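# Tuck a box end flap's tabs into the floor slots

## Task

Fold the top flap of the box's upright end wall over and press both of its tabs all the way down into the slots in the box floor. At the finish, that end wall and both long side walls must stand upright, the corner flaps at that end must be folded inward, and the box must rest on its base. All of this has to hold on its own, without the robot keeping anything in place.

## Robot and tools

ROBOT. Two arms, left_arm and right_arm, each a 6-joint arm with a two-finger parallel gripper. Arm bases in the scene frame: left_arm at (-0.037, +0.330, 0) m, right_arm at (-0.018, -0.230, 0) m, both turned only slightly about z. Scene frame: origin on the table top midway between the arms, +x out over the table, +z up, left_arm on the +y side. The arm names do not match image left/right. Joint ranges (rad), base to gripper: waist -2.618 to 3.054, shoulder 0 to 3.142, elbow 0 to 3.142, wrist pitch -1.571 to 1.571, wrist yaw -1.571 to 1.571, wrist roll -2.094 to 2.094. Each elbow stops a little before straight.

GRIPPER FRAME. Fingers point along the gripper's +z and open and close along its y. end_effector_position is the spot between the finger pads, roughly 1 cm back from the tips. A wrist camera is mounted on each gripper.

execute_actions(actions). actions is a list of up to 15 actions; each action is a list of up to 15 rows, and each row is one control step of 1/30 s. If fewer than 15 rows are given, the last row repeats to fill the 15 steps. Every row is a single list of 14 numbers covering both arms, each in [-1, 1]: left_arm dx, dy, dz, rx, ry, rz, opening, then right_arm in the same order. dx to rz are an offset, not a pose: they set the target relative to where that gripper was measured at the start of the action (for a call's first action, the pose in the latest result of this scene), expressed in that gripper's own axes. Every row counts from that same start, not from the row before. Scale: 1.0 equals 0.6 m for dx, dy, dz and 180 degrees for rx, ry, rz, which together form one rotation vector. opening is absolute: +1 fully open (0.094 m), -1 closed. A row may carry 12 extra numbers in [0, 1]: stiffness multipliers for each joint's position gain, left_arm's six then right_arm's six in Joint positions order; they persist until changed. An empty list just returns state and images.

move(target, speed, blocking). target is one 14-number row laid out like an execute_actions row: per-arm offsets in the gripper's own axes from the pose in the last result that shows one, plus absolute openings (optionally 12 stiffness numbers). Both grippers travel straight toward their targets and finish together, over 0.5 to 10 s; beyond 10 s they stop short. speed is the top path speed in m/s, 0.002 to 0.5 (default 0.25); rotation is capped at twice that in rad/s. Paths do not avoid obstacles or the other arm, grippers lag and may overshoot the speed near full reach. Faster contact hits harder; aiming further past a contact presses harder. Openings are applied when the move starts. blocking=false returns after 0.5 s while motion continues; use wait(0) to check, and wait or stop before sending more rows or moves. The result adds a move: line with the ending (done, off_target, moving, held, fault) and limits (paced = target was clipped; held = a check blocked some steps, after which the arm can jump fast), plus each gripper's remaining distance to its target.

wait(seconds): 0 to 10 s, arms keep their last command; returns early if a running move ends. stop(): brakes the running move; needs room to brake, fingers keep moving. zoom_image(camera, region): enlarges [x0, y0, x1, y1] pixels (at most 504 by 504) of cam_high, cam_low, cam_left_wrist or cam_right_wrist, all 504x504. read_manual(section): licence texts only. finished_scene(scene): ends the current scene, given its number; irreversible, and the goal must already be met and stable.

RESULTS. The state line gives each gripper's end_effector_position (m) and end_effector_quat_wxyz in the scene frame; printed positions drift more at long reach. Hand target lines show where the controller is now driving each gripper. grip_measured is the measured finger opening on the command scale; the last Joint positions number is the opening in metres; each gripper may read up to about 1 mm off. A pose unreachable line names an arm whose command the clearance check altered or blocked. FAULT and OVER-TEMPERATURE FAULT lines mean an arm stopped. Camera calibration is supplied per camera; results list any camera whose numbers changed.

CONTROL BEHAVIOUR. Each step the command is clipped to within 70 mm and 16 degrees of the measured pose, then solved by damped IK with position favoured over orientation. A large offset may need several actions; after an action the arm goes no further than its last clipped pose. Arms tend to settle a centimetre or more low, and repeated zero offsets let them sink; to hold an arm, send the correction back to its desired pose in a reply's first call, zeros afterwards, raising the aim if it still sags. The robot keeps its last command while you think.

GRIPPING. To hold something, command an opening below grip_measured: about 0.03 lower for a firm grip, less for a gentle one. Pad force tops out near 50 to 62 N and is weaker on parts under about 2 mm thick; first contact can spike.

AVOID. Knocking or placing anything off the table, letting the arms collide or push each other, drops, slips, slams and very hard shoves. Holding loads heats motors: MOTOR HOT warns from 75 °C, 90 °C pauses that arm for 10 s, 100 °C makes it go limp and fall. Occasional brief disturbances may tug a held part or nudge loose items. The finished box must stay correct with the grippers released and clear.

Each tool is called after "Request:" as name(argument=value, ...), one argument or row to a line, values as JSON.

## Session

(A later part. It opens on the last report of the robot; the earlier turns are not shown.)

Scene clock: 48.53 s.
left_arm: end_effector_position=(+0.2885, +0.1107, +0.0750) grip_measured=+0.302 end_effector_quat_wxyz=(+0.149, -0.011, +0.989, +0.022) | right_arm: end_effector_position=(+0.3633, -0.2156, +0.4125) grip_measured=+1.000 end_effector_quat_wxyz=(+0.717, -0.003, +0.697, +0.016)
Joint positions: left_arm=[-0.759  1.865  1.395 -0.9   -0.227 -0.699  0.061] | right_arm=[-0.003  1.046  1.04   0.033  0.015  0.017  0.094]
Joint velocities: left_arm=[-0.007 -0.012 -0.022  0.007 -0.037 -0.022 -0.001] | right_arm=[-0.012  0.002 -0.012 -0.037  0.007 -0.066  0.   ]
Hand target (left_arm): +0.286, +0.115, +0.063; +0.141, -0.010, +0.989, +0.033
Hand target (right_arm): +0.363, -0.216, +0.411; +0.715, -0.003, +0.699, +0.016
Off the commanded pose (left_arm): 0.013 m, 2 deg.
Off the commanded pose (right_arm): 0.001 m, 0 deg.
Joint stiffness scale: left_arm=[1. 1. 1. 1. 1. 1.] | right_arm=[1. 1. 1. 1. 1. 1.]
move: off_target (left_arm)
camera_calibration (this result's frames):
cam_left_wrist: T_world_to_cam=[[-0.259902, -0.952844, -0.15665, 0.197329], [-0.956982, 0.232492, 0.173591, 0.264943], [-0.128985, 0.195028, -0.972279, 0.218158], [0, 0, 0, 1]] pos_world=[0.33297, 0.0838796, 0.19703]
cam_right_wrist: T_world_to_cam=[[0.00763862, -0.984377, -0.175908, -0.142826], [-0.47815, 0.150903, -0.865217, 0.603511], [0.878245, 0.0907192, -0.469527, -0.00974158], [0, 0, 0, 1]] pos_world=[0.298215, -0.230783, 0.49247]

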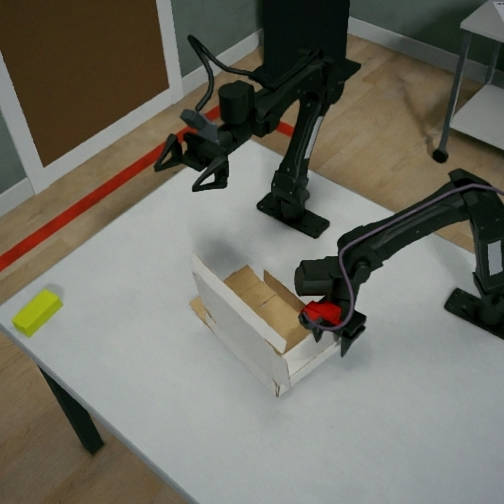

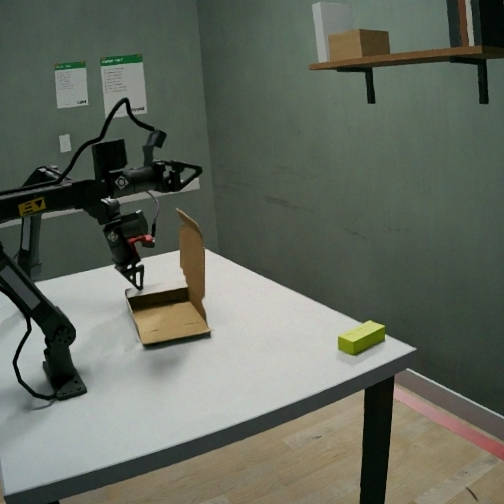

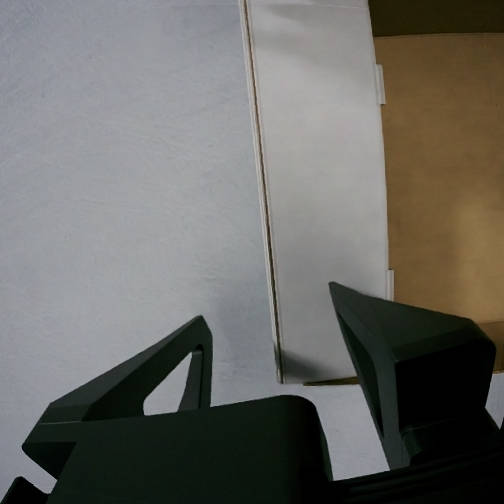

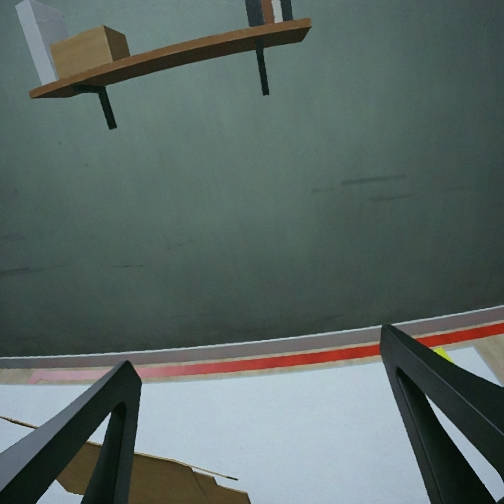

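Request:
move(
  target=[0.02,-0.015,0.06,0,0,0,0.3,0,0,0,0,0,0,1],
  speed=0.04,
)

Request:
move(
  target=[0.01,0.01,0.02,0,0,0,-0.5,0,0,0,0,0,0,1],
  speed=0.03,
)

Scene clock: 52.20 s.
left_arm: end_effector_position=(+0.2976, +0.0933, +0.0553) grip_measured=+0.302 end_effector_quat_wxyz=(+0.170, -0.014, +0.985, -0.003) | right_arm: end_effector_position=(+0.3632, -0.2156, +0.4138) grip_measured=+1.000 end_effector_quat_wxyz=(+0.718, -0.003, +0.696, +0.016)
Joint positions: left_arm=[-0.774  1.898  1.345 -0.755 -0.219 -0.714  0.061] | right_arm=[-0.003  1.046  1.04   0.038  0.015  0.017  0.094]
Joint velocities: left_arm=[-0.002 -0.002  0.007  0.022 -0.022  0.037  0.001] | right_arm=[ 0.007 -0.007 -0.002  0.022  0.051 -0.022  0.   ]
Hand target (left_arm): +0.288, +0.103, +0.037; +0.149, -0.011, +0.989, +0.022
Hand target (right_arm): +0.363, -0.216, +0.413; +0.717, -0.003, +0.697, +0.016
Off the commanded pose (left_arm): 0.023 m, 4 deg.
Off the commanded pose (right_arm): 0.001 m, 0 deg.
Joint stiffness scale: left_arm=[1. 1. 1. 1. 1. 1.] | right_arm=[1. 1. 1. 1. 1. 1.]
move: off_target (left_arm)
camera_calibration (this result's frames):
cam_left_wrist: T_world_to_cam=[[-0.256751, -0.959092, -0.119252, 0.177538], [-0.962594, 0.242715, 0.120426, 0.284711], [-0.0865553, 0.14571, -0.985534, 0.196284], [0, 0, 0, 1]] pos_world=[0.336634, 0.0725715, 0.180329]
cam_right_wrist: T_world_to_cam=[[0.00851063, -0.984341, -0.176069, -0.142853], [-0.473857, 0.151081, -0.867545, 0.604003], [0.880561, 0.0908148, -0.465151, -0.0117625], [0, 0, 0, 1]] pos_world=[0.297784, -0.230801, 0.493376]

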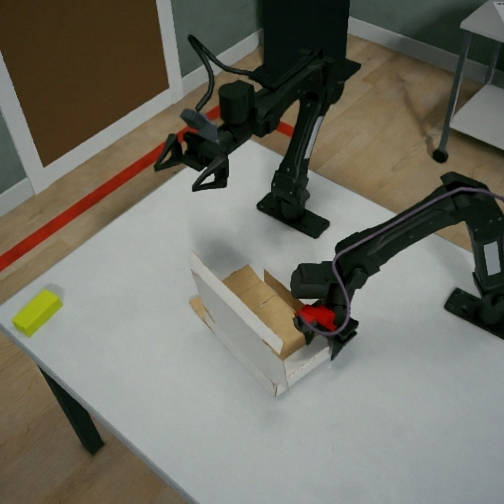

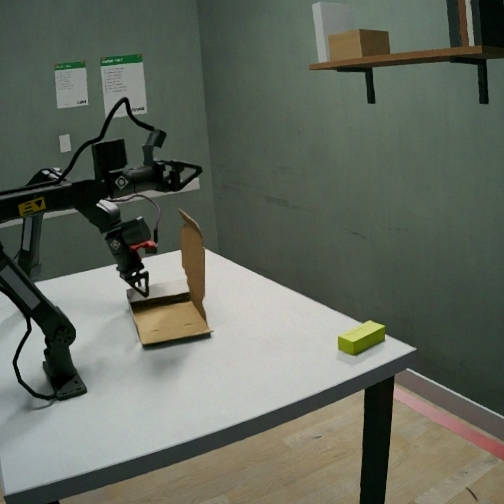

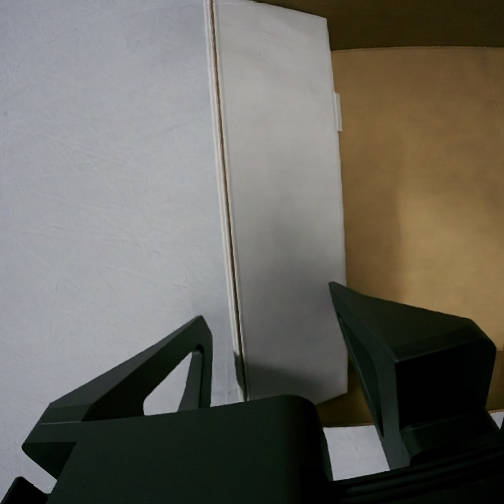

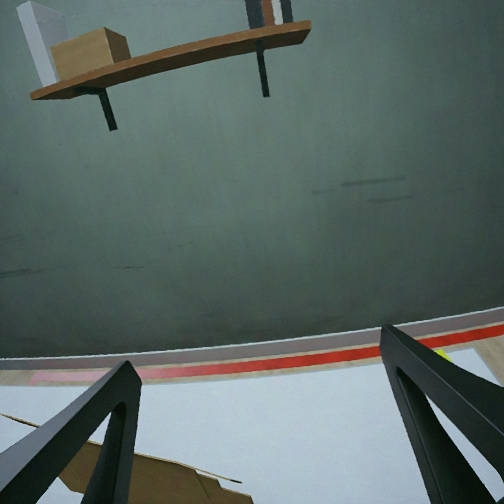

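Scene clock: 52.93 s.
left_arm: end_effector_position=(+0.3025, +0.0884, +0.0540) grip_measured=-0.497 end_effector_quat_wxyz=(+0.185, -0.014, +0.983, -0.018) | right_arm: end_effector_position=(+0.3632, -0.2156, +0.4149) grip_measured=+1.000 end_effector_quat_wxyz=(+0.720, -0.003, +0.694, +0.016)
Joint positions: left_arm=[-0.774  1.891  1.319 -0.692 -0.217 -0.71   0.024] | right_arm=[-0.003  1.046  1.04   0.042  0.015  0.017  0.094]
Joint velocities: left_arm=[-0.007 -0.012 -0.012 -0.007 -0.022  0.037 -0.   ] | right_arm=[-0.017 -0.012  0.022 -0.066 -0.037 -0.051  0.   ]
Hand target (left_arm): +0.296, +0.099, +0.042; +0.169, -0.014, +0.985, -0.003
Hand target (right_arm): +0.363, -0.216, +0.414; +0.718, -0.003, +0.696, +0.016
Off the commanded pose (left_arm): 0.018 m, 2 deg.
Off the commanded pose (right_arm): 0.001 m, 0 deg.
Joint stiffness scale: left_arm=[1. 1. 1. 1. 1. 1.] | right_arm=[1. 1. 1. 1. 1. 1.]
move: off_target (left_arm)
camera_calibration (this result's frames):
cam_left_wrist: T_world_to_cam=[[-0.257516, -0.961134, -0.0995281, 0.173298], [-0.964686, 0.249823, 0.0834824, 0.292829], [-0.0553733, 0.117511, -0.991527, 0.18957], [0, 0, 0, 1]] pos_world=[0.337612, 0.0711307, 0.180766]
cam_right_wrist: T_world_to_cam=[[0.00931627, -0.984308, -0.176214, -0.142879], [-0.469884, 0.151245, -0.869675, 0.604447], [0.882679, 0.0909023, -0.461102, -0.01363], [0, 0, 0, 1]] pos_world=[0.297382, -0.230817, 0.49421]

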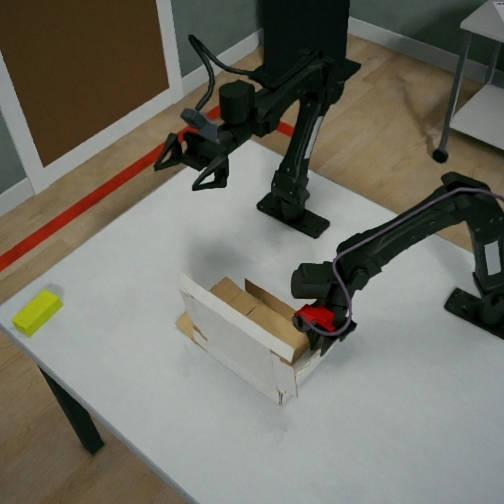

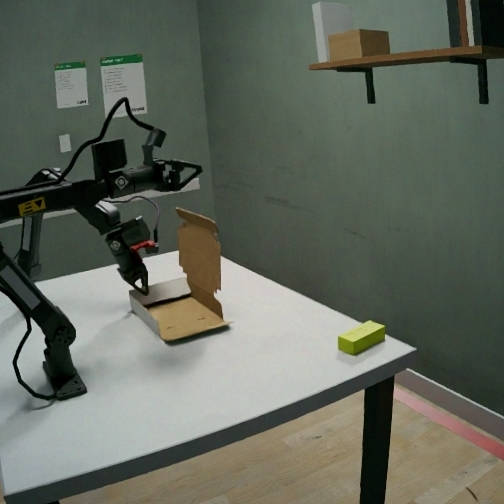

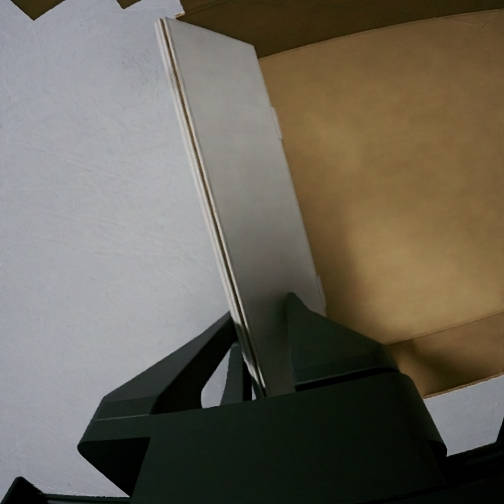

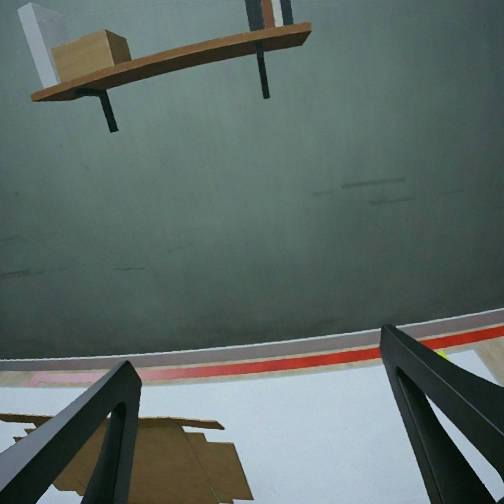

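Request:
move(
  target=[0,0,0,0,0,0,-0.85,0,0,0,0,0,0,1],
  speed=0.03,
)

Scene clock: 55.77 s.
left_arm: end_effector_position=(+0.3038, +0.0883, +0.0543) grip_measured=-0.841 end_effector_quat_wxyz=(+0.188, -0.015, +0.982, -0.018) | right_arm: end_effector_position=(+0.3632, -0.2156, +0.4160) grip_measured=+1.000 end_effector_quat_wxyz=(+0.721, -0.003, +0.692, +0.016)
Joint positions: left_arm=[-0.774  1.891  1.318 -0.687 -0.221 -0.709  0.007] | right_arm=[-0.003  1.046  1.04   0.047  0.015  0.017  0.094]
Joint velocities: left_arm=[ 0.007  0.012 -0.007  0.007  0.081  0.051 -0.001] | right_arm=[-0.017  0.007 -0.007 -0.007  0.007  0.022  0.   ]
Hand target (left_arm): +0.303, +0.088, +0.054; +0.185, -0.015, +0.983, -0.018
Hand target (right_arm): +0.363, -0.216, +0.415; +0.720, -0.003, +0.694, +0.016
Off the commanded pose (left_arm): 0.001 m, 0 deg.
Off the commanded pose (right_arm): 0.001 m, 0 deg.
Joint stiffness scale: left_arm=[1. 1. 1. 1. 1. 1.] | right_arm=[1. 1. 1. 1. 1. 1.]
move: done
camera_calibration (this result's frames):
cam_left_wrist: T_world_to_cam=[[-0.255993, -0.961379, -0.101083, 0.173175], [-0.965428, 0.248942, 0.0773063, 0.294693], [-0.0491568, 0.117378, -0.99187, 0.188134], [0, 0, 0, 1]] pos_world=[0.338085, 0.0710424, 0.181328]
cam_right_wrist: T_world_to_cam=[[0.0101226, -0.984274, -0.176356, -0.142907], [-0.465902, 0.151409, -0.871786, 0.604884], [0.884779, 0.090989, -0.457042, -0.0154994], [0, 0, 0, 1]] pos_world=[0.296976, -0.230834, 0.495043]

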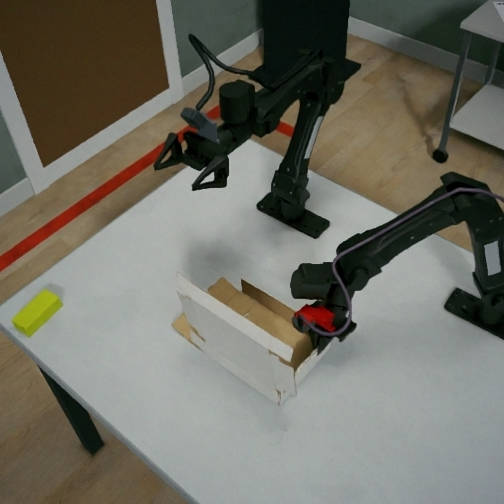

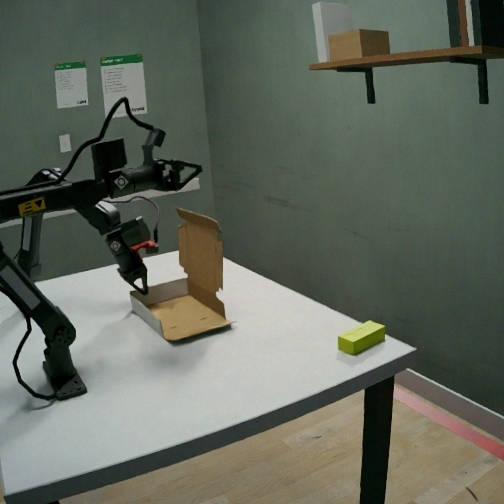

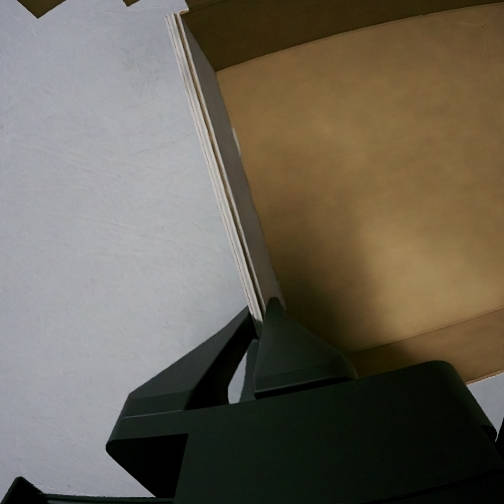

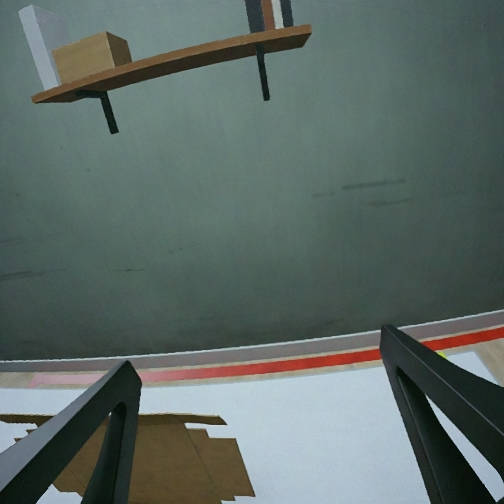

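Request:
move(
  target=[0.015,0,0.04,0,0,0,-0.72,0,0,0,0,0,0,1],
  speed=0.03,
)

Request:
move(
  target=[0,0,0,0,0,0,-0.92,0,0,0,0,0,0,1],
  speed=0.03,
)

Scene clock: 59.40 s.
left_arm: end_effector_position=(+0.3049, +0.0872, +0.0318) grip_measured=-0.722 end_effector_quat_wxyz=(+0.187, -0.015, +0.982, -0.018) | right_arm: end_effector_position=(+0.3631, -0.2156, +0.4172) grip_measured=+1.000 end_effector_quat_wxyz=(+0.723, -0.003, +0.691, +0.016)
Joint positions: left_arm=[-0.774  1.929  1.275 -0.607 -0.221 -0.709  0.013] | right_arm=[-0.003  1.046  1.04   0.052  0.015  0.017  0.094]
Joint velocities: left_arm=[-0.002  0.002  0.007  0.037  0.022 -0.051  0.001] | right_arm=[-0.012 -0.012  0.002  0.007  0.037  0.051  0.   ]
Hand target (left_arm): +0.304, +0.087, +0.029; +0.188, -0.015, +0.982, -0.018
Hand target (right_arm): +0.363, -0.216, +0.416; +0.721, -0.003, +0.692, +0.016
Off the commanded pose (left_arm): 0.003 m, 0 deg.
Off the commanded pose (right_arm): 0.001 m, 0 deg.
Joint stiffness scale: left_arm=[1. 1. 1. 1. 1. 1.] | right_arm=[1. 1. 1. 1. 1. 1.]
move: done
camera_calibration (this result's frames):
cam_left_wrist: T_world_to_cam=[[-0.256275, -0.961251, -0.10159, 0.170279], [-0.965268, 0.248979, 0.0791701, 0.297624], [-0.0508087, 0.11835, -0.991671, 0.166351], [0, 0, 0, 1]] pos_world=[0.339377, 0.0698907, 0.158701]
cam_right_wrist: T_world_to_cam=[[0.0109295, -0.984241, -0.176493, -0.142936], [-0.461909, 0.151574, -0.873879, 0.605312], [0.88686, 0.091075, -0.452974, -0.0173708], [0, 0, 0, 1]] pos_world=[0.296567, -0.230851, 0.495873]

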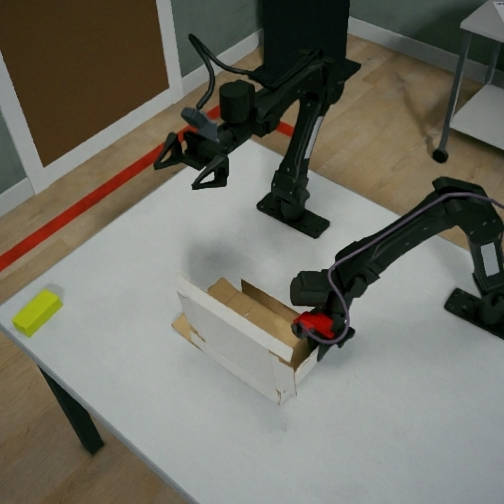

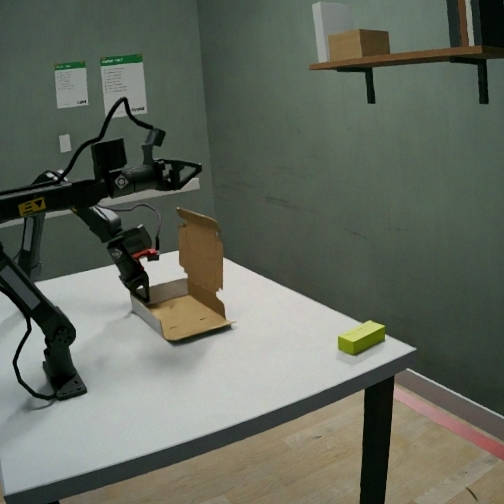

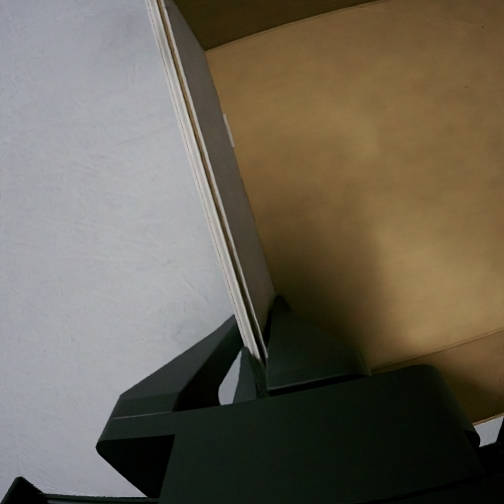

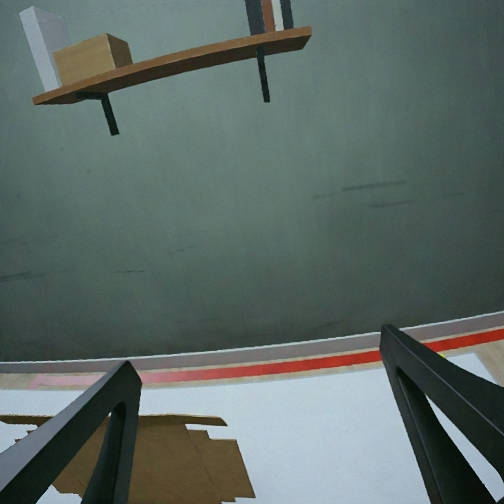

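Scene clock: 59.90 s.
left_arm: end_effector_position=(+0.3047, +0.0873, +0.0317) grip_measured=-0.885 end_effector_quat_wxyz=(+0.187, -0.014, +0.982, -0.017) | right_arm: end_effector_position=(+0.3631, -0.2156, +0.4183) grip_measured=+1.000 end_effector_quat_wxyz=(+0.725, -0.003, +0.689, +0.016)
Joint positions: left_arm=[-0.774  1.929  1.275 -0.608 -0.221 -0.708  0.005] | right_arm=[-0.003  1.046  1.04   0.056  0.015  0.017  0.094]
Joint velocities: left_arm=[-0.022 -0.007 -0.007  0.037 -0.081  0.051 -0.   ] | right_arm=[-0.002  0.007 -0.007 -0.037 -0.007 -0.066  0.   ]
Hand target (left_arm): +0.305, +0.087, +0.032; +0.187, -0.015, +0.982, -0.017
Hand target (right_arm): +0.363, -0.216, +0.417; +0.723, -0.003, +0.691, +0.016
Off the commanded pose (left_arm): 0.000 m, 0 deg.
Off the commanded pose (right_arm): 0.001 m, 0 deg.
Joint stiffness scale: left_arm=[1. 1. 1. 1. 1. 1.] | right_arm=[1. 1. 1. 1. 1. 1.]
move: done
camera_calibration (this result's frames):
cam_left_wrist: T_world_to_cam=[[-0.257692, -0.960778, -0.102472, 0.170769], [-0.964871, 0.250263, 0.0799488, 0.297212], [-0.0511682, 0.119474, -0.991518, 0.166281], [0, 0, 0, 1]] pos_world=[0.339285, 0.0698235, 0.158608]
cam_right_wrist: T_world_to_cam=[[0.0117371, -0.984208, -0.176627, -0.142967], [-0.457908, 0.151739, -0.875954, 0.605731], [0.888922, 0.0911602, -0.448895, -0.0192441], [0, 0, 0, 1]] pos_world=[0.296153, -0.230868, 0.496702]

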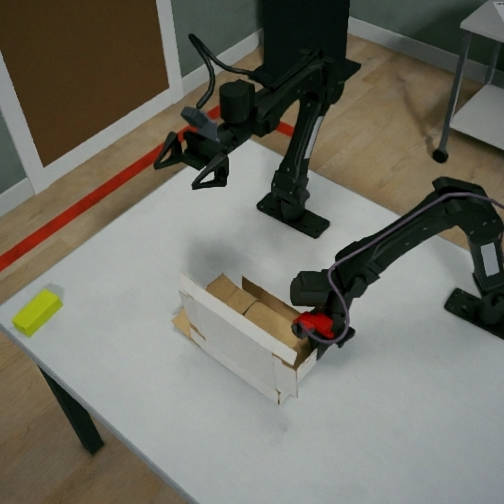

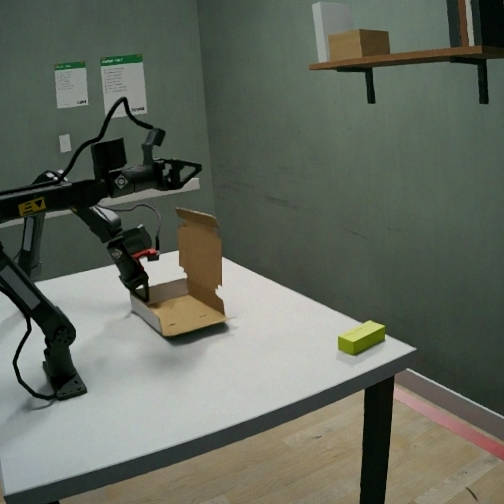

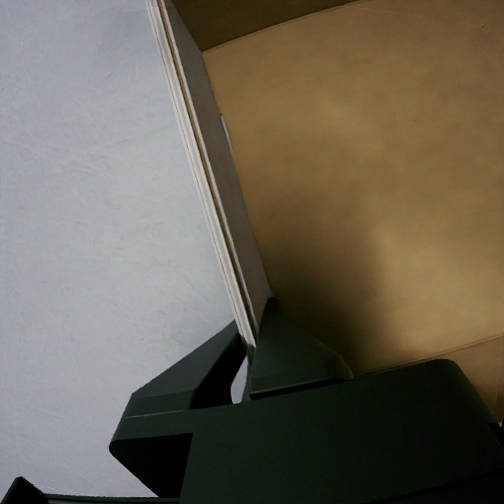

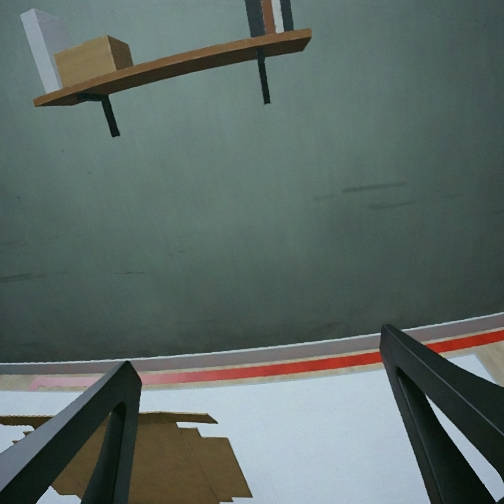

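Request:
move(
  target=[-0.025,0,-0.065,0,0,0,-0.4,0,0,0,0,0,0,1],
  speed=0.1,
)

Request:
move(
  target=[-0.093,0,0.036,0,0,0,-0.4,0,0,0,0,0,0,1],
  speed=0.1,
)

Request:
move(
  target=[0.03,0,0.075,0,0,0,-0.4,0,0,0,0,0,0,1],
  speed=0.05,
)

Scene clock: 66.13 s.
left_arm: end_effector_position=(+0.2992, +0.0919, +0.0605) grip_measured=-0.402 end_effector_quat_wxyz=(+0.176, -0.012, +0.984, -0.008) | right_arm: end_effector_position=(+0.3630, -0.2156, +0.4194) grip_measured=+1.000 end_effector_quat_wxyz=(+0.726, -0.003, +0.687, +0.016)
Joint positions: left_arm=[-0.774  1.886  1.346 -0.75  -0.22  -0.708  0.028] | right_arm=[-0.003  1.046  1.04   0.061  0.015  0.017  0.094]
Joint velocities: left_arm=[ 0.002 -0.002  0.012 -0.037  0.007 -0.066 -0.001] | right_arm=[ 0.007 -0.002  0.002 -0.007 -0.022  0.037  0.   ]
Hand target (left_arm): +0.304, +0.090, +0.074; +0.187, -0.014, +0.982, -0.017
Hand target (right_arm): +0.363, -0.216, +0.418; +0.725, -0.003, +0.689, +0.016
Off the commanded pose (left_arm): 0.014 m, 2 deg.
Off the commanded pose (right_arm): 0.001 m, 0 deg.
Joint stiffness scale: left_arm=[1. 1. 1. 1. 1. 1.] | right_arm=[1. 1. 1. 1. 1. 1.]
move: off_target (left_arm)
camera_calibration (this result's frames):
cam_left_wrist: T_world_to_cam=[[-0.260233, -0.958808, -0.113869, 0.177983], [-0.962824, 0.24884, 0.105111, 0.286446], [-0.0724456, 0.13699, -0.98792, 0.19854], [0, 0, 0, 1]] pos_world=[0.336497, 0.0721739, 0.1863]
cam_right_wrist: T_world_to_cam=[[0.0125452, -0.984174, -0.176758, -0.143], [-0.453897, 0.151905, -0.878011, 0.606142], [0.890966, 0.0912446, -0.444808, -0.0211192], [0, 0, 0, 1]] pos_world=[0.295736, -0.230885, 0.497529]

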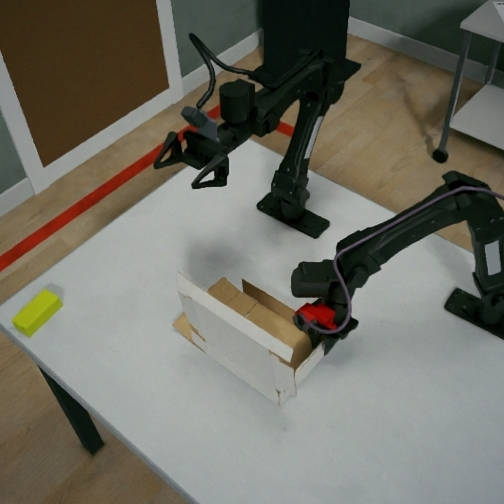

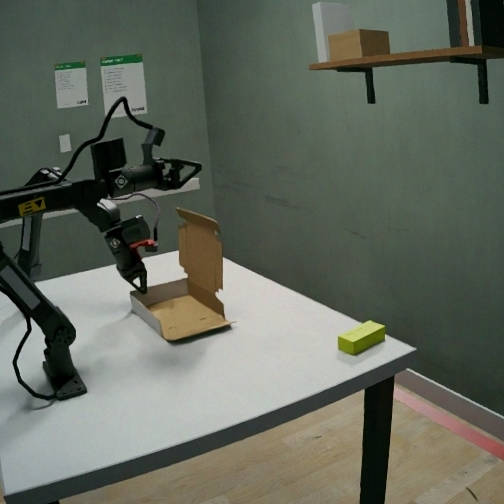

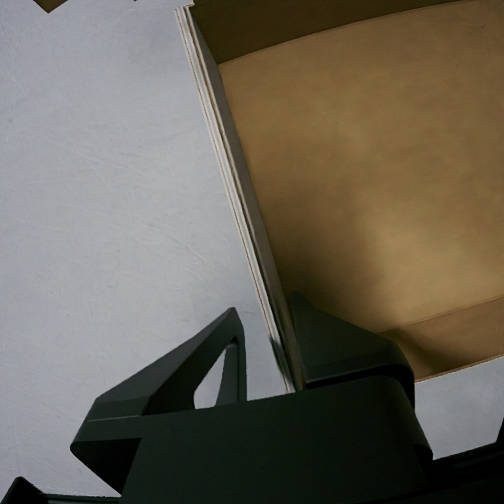

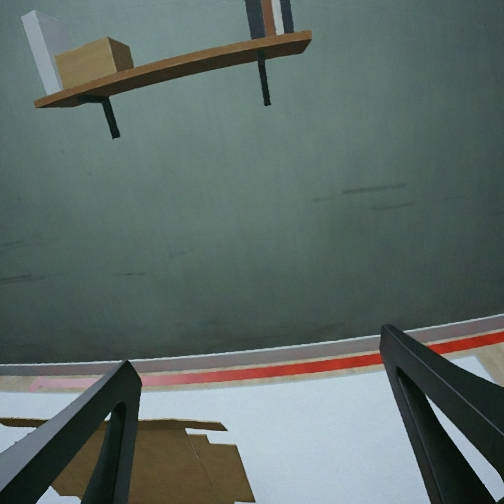

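Scene clock: 67.23 s.
left_arm: end_effector_position=(+0.3528, +0.0950, +0.0517) grip_measured=-0.402 end_effector_quat_wxyz=(+0.170, -0.012, +0.985, -0.003) | right_arm: end_effector_position=(+0.3629, -0.2156, +0.4206) grip_measured=+1.000 end_effector_quat_wxyz=(+0.728, -0.003, +0.686, +0.016)
Joint positions: left_arm=[-0.682  2.052  1.549 -0.785 -0.195 -0.618  0.028] | right_arm=[-0.003  1.046  1.04   0.065  0.015  0.017  0.094]
Joint velocities: left_arm=[-0.002  0.017 -0.007  0.022 -0.022  0.022 -0.001] | right_arm=[-0.007 -0.017 -0.007  0.066  0.007  0.007  0.   ]
Hand target (left_arm): +0.359, +0.093, +0.059; +0.176, -0.012, +0.984, -0.008
Hand target (right_arm): +0.363, -0.216, +0.419; +0.726, -0.003, +0.687, +0.016
Off the commanded pose (left_arm): 0.010 m, 1 deg.
Off the commanded pose (right_arm): 0.001 m, 0 deg.
Joint stiffness scale: left_arm=[1. 1. 1. 1. 1. 1.] | right_arm=[1. 1. 1. 1. 1. 1.]
move: done
camera_calibration (this result's frames):
cam_left_wrist: T_world_to_cam=[[-0.260571, -0.957881, -0.120693, 0.194226], [-0.961725, 0.246551, 0.11957, 0.337262], [-0.0847767, 0.14723, -0.985462, 0.196552], [0, 0, 0, 1]] pos_world=[0.391626, 0.0739542, 0.17681]
cam_right_wrist: T_world_to_cam=[[0.013354, -0.984141, -0.176884, -0.143034], [-0.449876, 0.152071, -0.880049, 0.606545], [0.892991, 0.0913282, -0.440711, -0.0229962], [0, 0, 0, 1]] pos_world=[0.295315, -0.230903, 0.498354]

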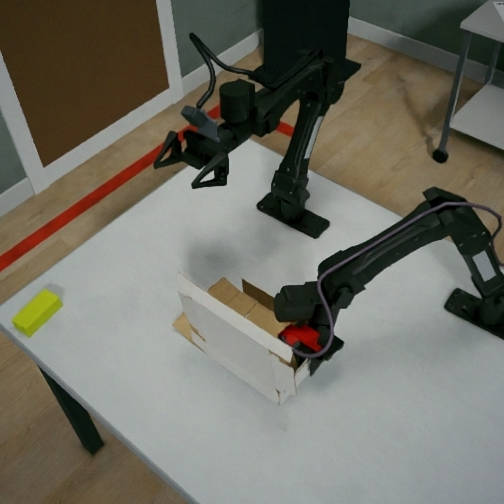

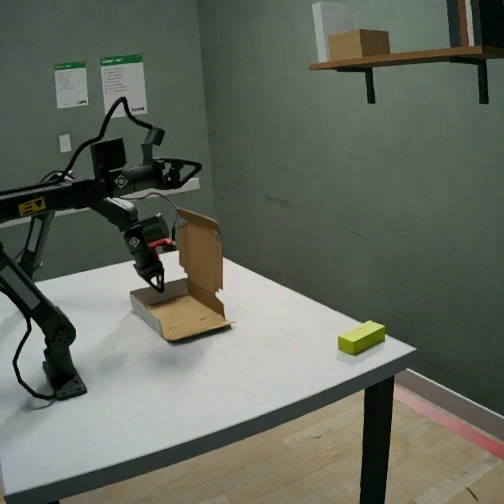

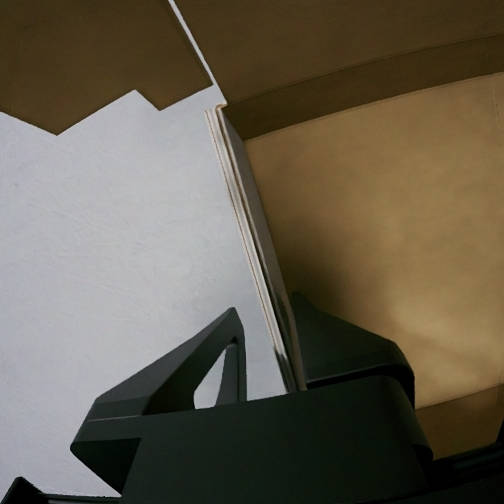

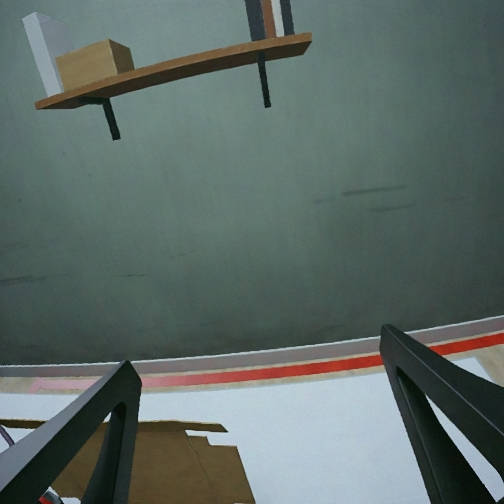

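Scene clock: 68.57 s.
left_arm: end_effector_position=(+0.3607, +0.0908, +0.0220) grip_measured=-0.402 end_effector_quat_wxyz=(+0.190, -0.015, +0.982, -0.014) | right_arm: end_effector_position=(+0.3629, -0.2156, +0.4217) grip_measured=+1.000 end_effector_quat_wxyz=(+0.729, -0.003, +0.684, +0.016)
Joint positions: left_arm=[-0.682  2.087  1.462 -0.618 -0.202 -0.619  0.028] | right_arm=[-0.003  1.046  1.04   0.07   0.015  0.017  0.094]
Joint velocities: left_arm=[-0.007 -0.007 -0.012 -0.022  0.007 -0.007 -0.   ] | right_arm=[-0.017 -0.017 -0.012  0.037 -0.007 -0.007  0.   ]
Hand target (left_arm): +0.351, +0.094, +0.004; +0.170, -0.012, +0.985, -0.003
Hand target (right_arm): +0.363, -0.216, +0.421; +0.728, -0.003, +0.686, +0.016
Off the commanded pose (left_arm): 0.021 m, 3 deg.
Off the commanded pose (right_arm): 0.001 m, 0 deg.
Joint stiffness scale: left_arm=[1. 1. 1. 1. 1. 1.] | right_arm=[1. 1. 1. 1. 1. 1.]
move: off_target (left_arm)
camera_calibration (this result's frames):
cam_left_wrist: T_world_to_cam=[[-0.252855, -0.961174, -0.110495, 0.185967], [-0.966458, 0.245621, 0.0750237, 0.352256], [-0.0449709, 0.125759, -0.991041, 0.156274], [0, 0, 0, 1]] pos_world=[0.394492, 0.0725722, 0.148995]
cam_right_wrist: T_world_to_cam=[[0.0141633, -0.984108, -0.177007, -0.143069], [-0.445846, 0.152237, -0.882069, 0.606939], [0.894998, 0.091411, -0.436604, -0.0248749], [0, 0, 0, 1]] pos_world=[0.294891, -0.23092, 0.499177]

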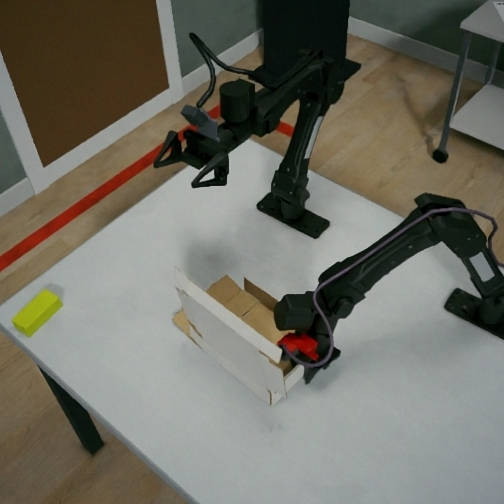

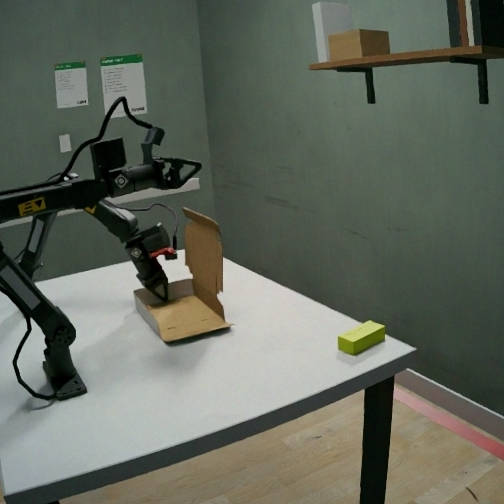

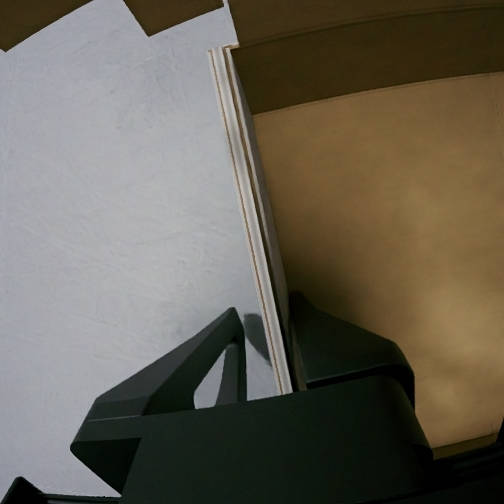

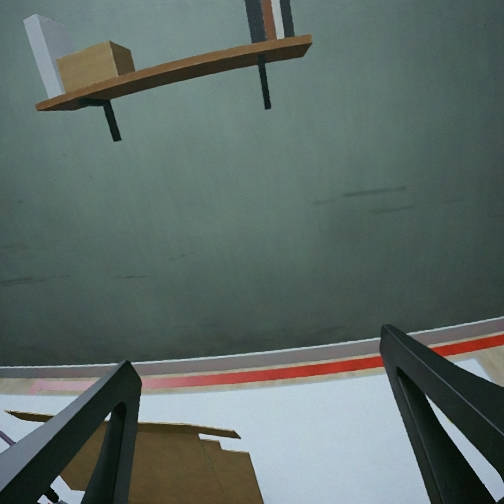

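Request:
move(
  target=[-0.005,0,-0.012,0,0,0,-0.92,0,0,0,0,0,0,1],
  speed=0.03,
)

Request:
move(
  target=[0,0,0,0,0,0,-0.3,0,0,0,0,0,0,1],
)

Request:
move(
  target=[0,0.03,-0.22,0,0,0,-0.3,0,0,0,0,0,0,1],
  speed=0.1,
)

Request:
zoom_image(
  camera="cam_low",
  region=[110, 260, 250, 360],
)

Scene clock: 73.40 s.
left_arm: end_effector_position=(+0.3628, +0.0902, +0.0227) grip_measured=-0.882 end_effector_quat_wxyz=(+0.194, -0.016, +0.981, -0.015) | right_arm: end_effector_position=(+0.3628, -0.2156, +0.4229) grip_measured=+1.000 end_effector_quat_wxyz=(+0.731, -0.003, +0.682, +0.016)
Joint positions: left_arm=[-0.681  2.087  1.462 -0.609 -0.204 -0.618  0.006] | right_arm=[-0.003  1.046  1.04   0.074  0.015  0.017  0.094]
Joint velocities: left_arm=[-0.007 -0.012  0.012 -0.066 -0.066  0.037 -0.   ] | right_arm=[-0.007  0.012 -0.002  0.007 -0.037 -0.022  0.   ]
Hand target (left_arm): +0.361, +0.091, +0.030; +0.190, -0.015, +0.981, -0.014
Hand target (right_arm): +0.363, -0.216, +0.422; +0.729, -0.003, +0.684, +0.016
Off the commanded pose (left_arm): 0.007 m, 1 deg.
Off the commanded pose (right_arm): 0.001 m, 0 deg.
Joint stiffness scale: left_arm=[1. 1. 1. 1. 1. 1.] | right_arm=[1. 1. 1. 1. 1. 1.]
move: done
camera_calibration (this result's frames):
cam_left_wrist: T_world_to_cam=[[-0.25146, -0.961633, -0.10968, 0.185545], [-0.967184, 0.245406, 0.0658134, 0.354852], [-0.0363723, 0.12263, -0.991786, 0.154332], [0, 0, 0, 1]] pos_world=[0.395478, 0.0724179, 0.150061]
cam_right_wrist: T_world_to_cam=[[0.0149732, -0.984074, -0.177127, -0.143106], [-0.441807, 0.152404, -0.88407, 0.607324], [0.896985, 0.0914931, -0.432489, -0.0267553], [0, 0, 0, 1]] pos_world=[0.294462, -0.230938, 0.499998]

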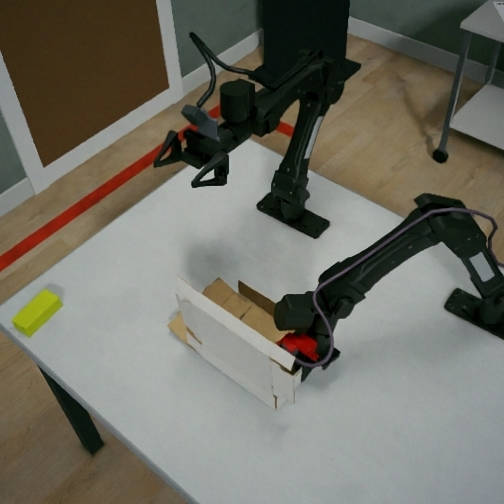

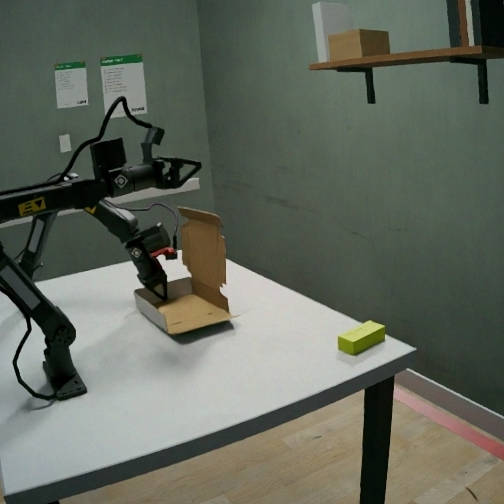

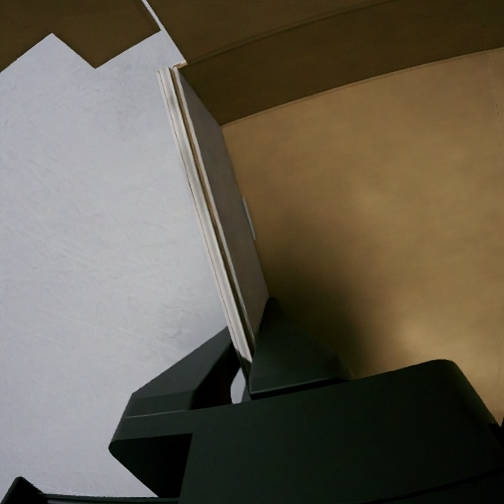

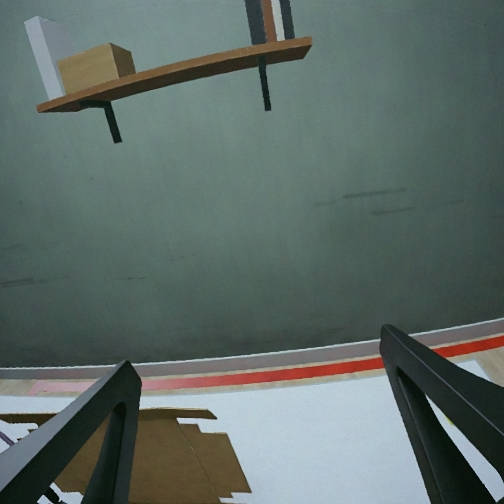

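Scene clock: 73.90 s.
left_arm: end_effector_position=(+0.3637, +0.0903, +0.0231) grip_measured=-0.302 end_effector_quat_wxyz=(+0.196, -0.016, +0.980, -0.015) | right_arm: end_effector_position=(+0.3627, -0.2156, +0.4239) grip_measured=+1.000 end_effector_quat_wxyz=(+0.732, -0.003, +0.681, +0.016)
Joint positions: left_arm=[-0.681  2.087  1.462 -0.606 -0.207 -0.618  0.033] | right_arm=[-0.003  1.046  1.04   0.079  0.015  0.017  0.094]
Joint velocities: left_arm=[-0.002  0.002 -0.017 -0.007 -0.022 -0.037  0.001] | right_arm=[ 0.007 -0.002 -0.012 -0.037  0.022 -0.007  0.   ]
Hand target (left_arm): +0.363, +0.090, +0.023; +0.194, -0.016, +0.981, -0.015
Hand target (right_arm): +0.363, -0.216, +0.423; +0.731, -0.003, +0.682, +0.016
Off the commanded pose (left_arm): 0.001 m, 0 deg.
Off the commanded pose (right_arm): 0.001 m, 0 deg.
Joint stiffness scale: left_arm=[1. 1. 1. 1. 1. 1.] | right_arm=[1. 1. 1. 1. 1. 1.]
move: done
camera_calibration (this result's frames):
cam_left_wrist: T_world_to_cam=[[-0.250025, -0.961825, -0.111267, 0.185373], [-0.967698, 0.244388, 0.0619308, 0.356012], [-0.0323744, 0.123157, -0.991859, 0.153207], [0, 0, 0, 1]] pos_world=[0.39582, 0.0724232, 0.150538]
cam_right_wrist: T_world_to_cam=[[0.015716, -0.984043, -0.177233, -0.143142], [-0.438097, 0.152557, -0.885888, 0.60767], [0.89879, 0.0915677, -0.428709, -0.0284805], [0, 0, 0, 1]] pos_world=[0.294066, -0.230954, 0.500749]

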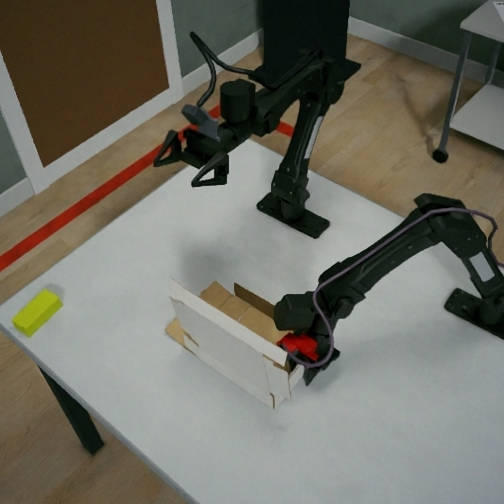

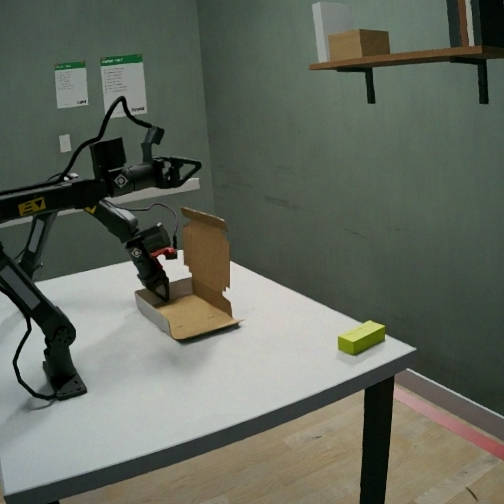

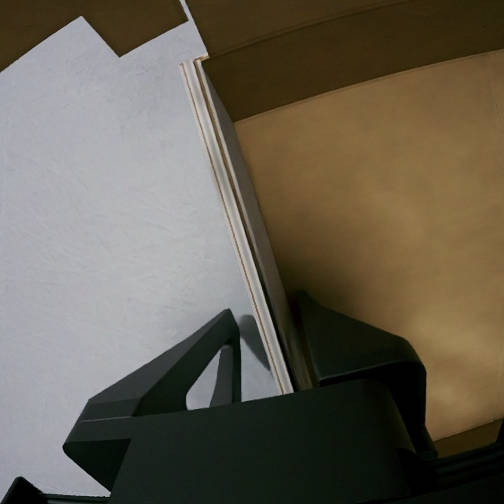

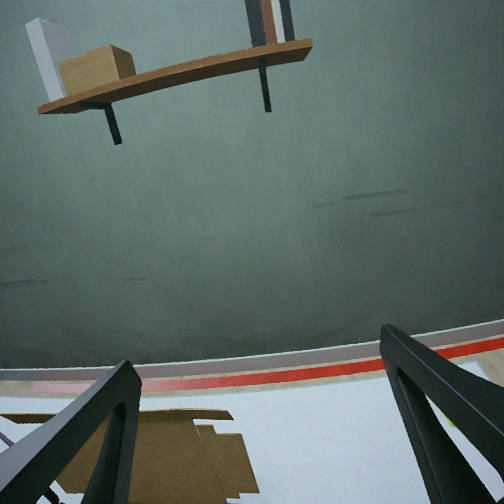

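Scene clock: 75.80 s.
left_arm: end_effector_position=(+0.3109, +0.1175, +0.1297) grip_measured=-0.302 end_effector_quat_wxyz=(+0.182, -0.015, +0.983, -0.008) | right_arm: end_effector_position=(+0.3626, -0.2156, +0.4250) grip_measured=+1.000 end_effector_quat_wxyz=(+0.734, -0.003, +0.679, +0.016)
Joint positions: left_arm=[-0.702  1.805  1.516 -0.979 -0.207 -0.641  0.033] | right_arm=[-0.003  1.046  1.04   0.083  0.015  0.017  0.094]
Joint velocities: left_arm=[-0.012 -0.007  0.012  0.007 -0.066 -0.007 -0.002] | right_arm=[-0.012  0.012 -0.032 -0.066 -0.007 -0.022  0.   ]
Hand target (left_arm): +0.312, +0.114, +0.144; +0.197, -0.016, +0.980, -0.015
Hand target (right_arm): +0.363, -0.216, +0.424; +0.732, -0.003, +0.681, +0.016
Off the commanded pose (left_arm): 0.016 m, 2 deg.
Off the commanded pose (right_arm): 0.001 m, 0 deg.
Joint stiffness scale: left_arm=[1. 1. 1. 1. 1. 1.] | right_arm=[1. 1. 1. 1. 1. 1.]
move: off_target (left_arm)
camera_calibration (this result's frames):
cam_left_wrist: T_world_to_cam=[[-0.25287, -0.96048, -0.116342, 0.211657], [-0.965485, 0.242753, 0.0943948, 0.286934], [-0.062422, 0.136196, -0.988713, 0.261279], [0, 0, 0, 1]] pos_world=[0.346861, 0.0980527, 0.25587]
cam_right_wrist: T_world_to_cam=[[0.0165269, -0.98401, -0.177345, -0.143182], [-0.43404, 0.152725, -0.887854, 0.60804], [0.900742, 0.0916483, -0.424576, -0.0303641], [0, 0, 0, 1]] pos_world=[0.29363, -0.230972, 0.501566]

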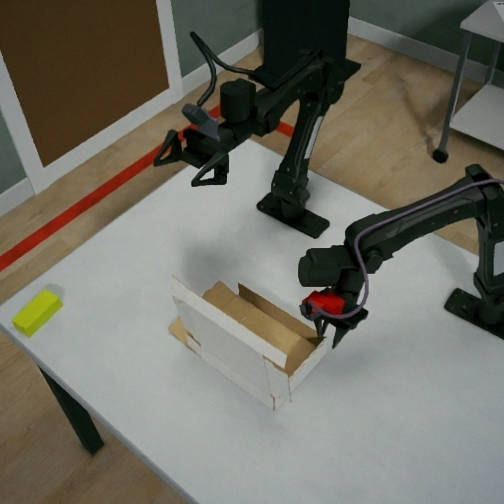

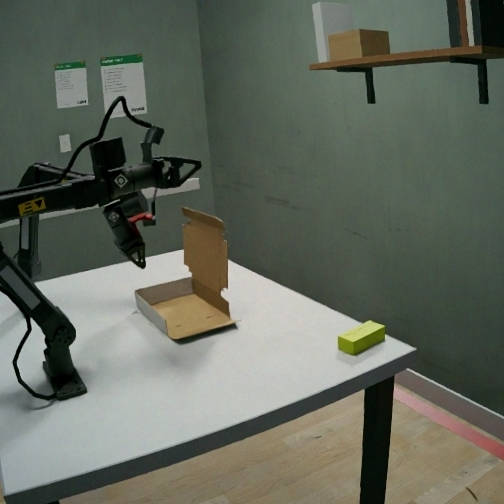

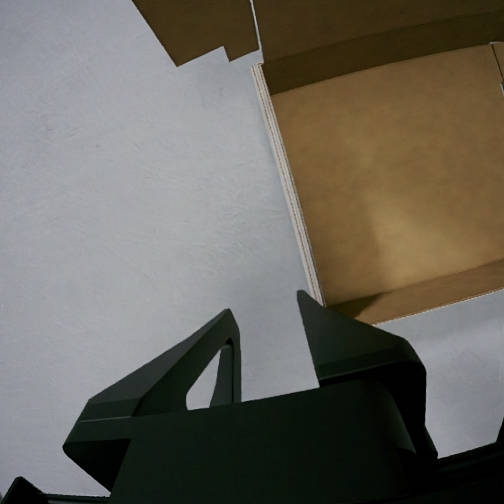

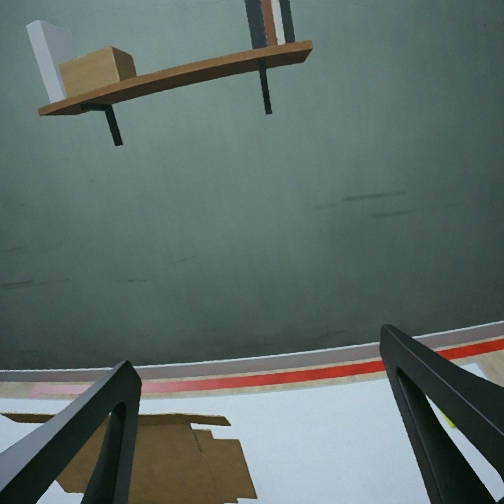

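Region (110, 260, 250, 360) of cam_low's 504x504 image, scaled by 3.600, with more detail than that image has; it fills the top 360 rows of this view, and the rest is white.

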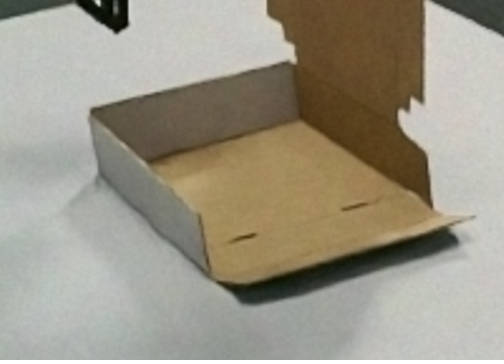

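Looks seated.

Request:
finished_scene(
  scene=1,
)

The scene is finished: the task was done.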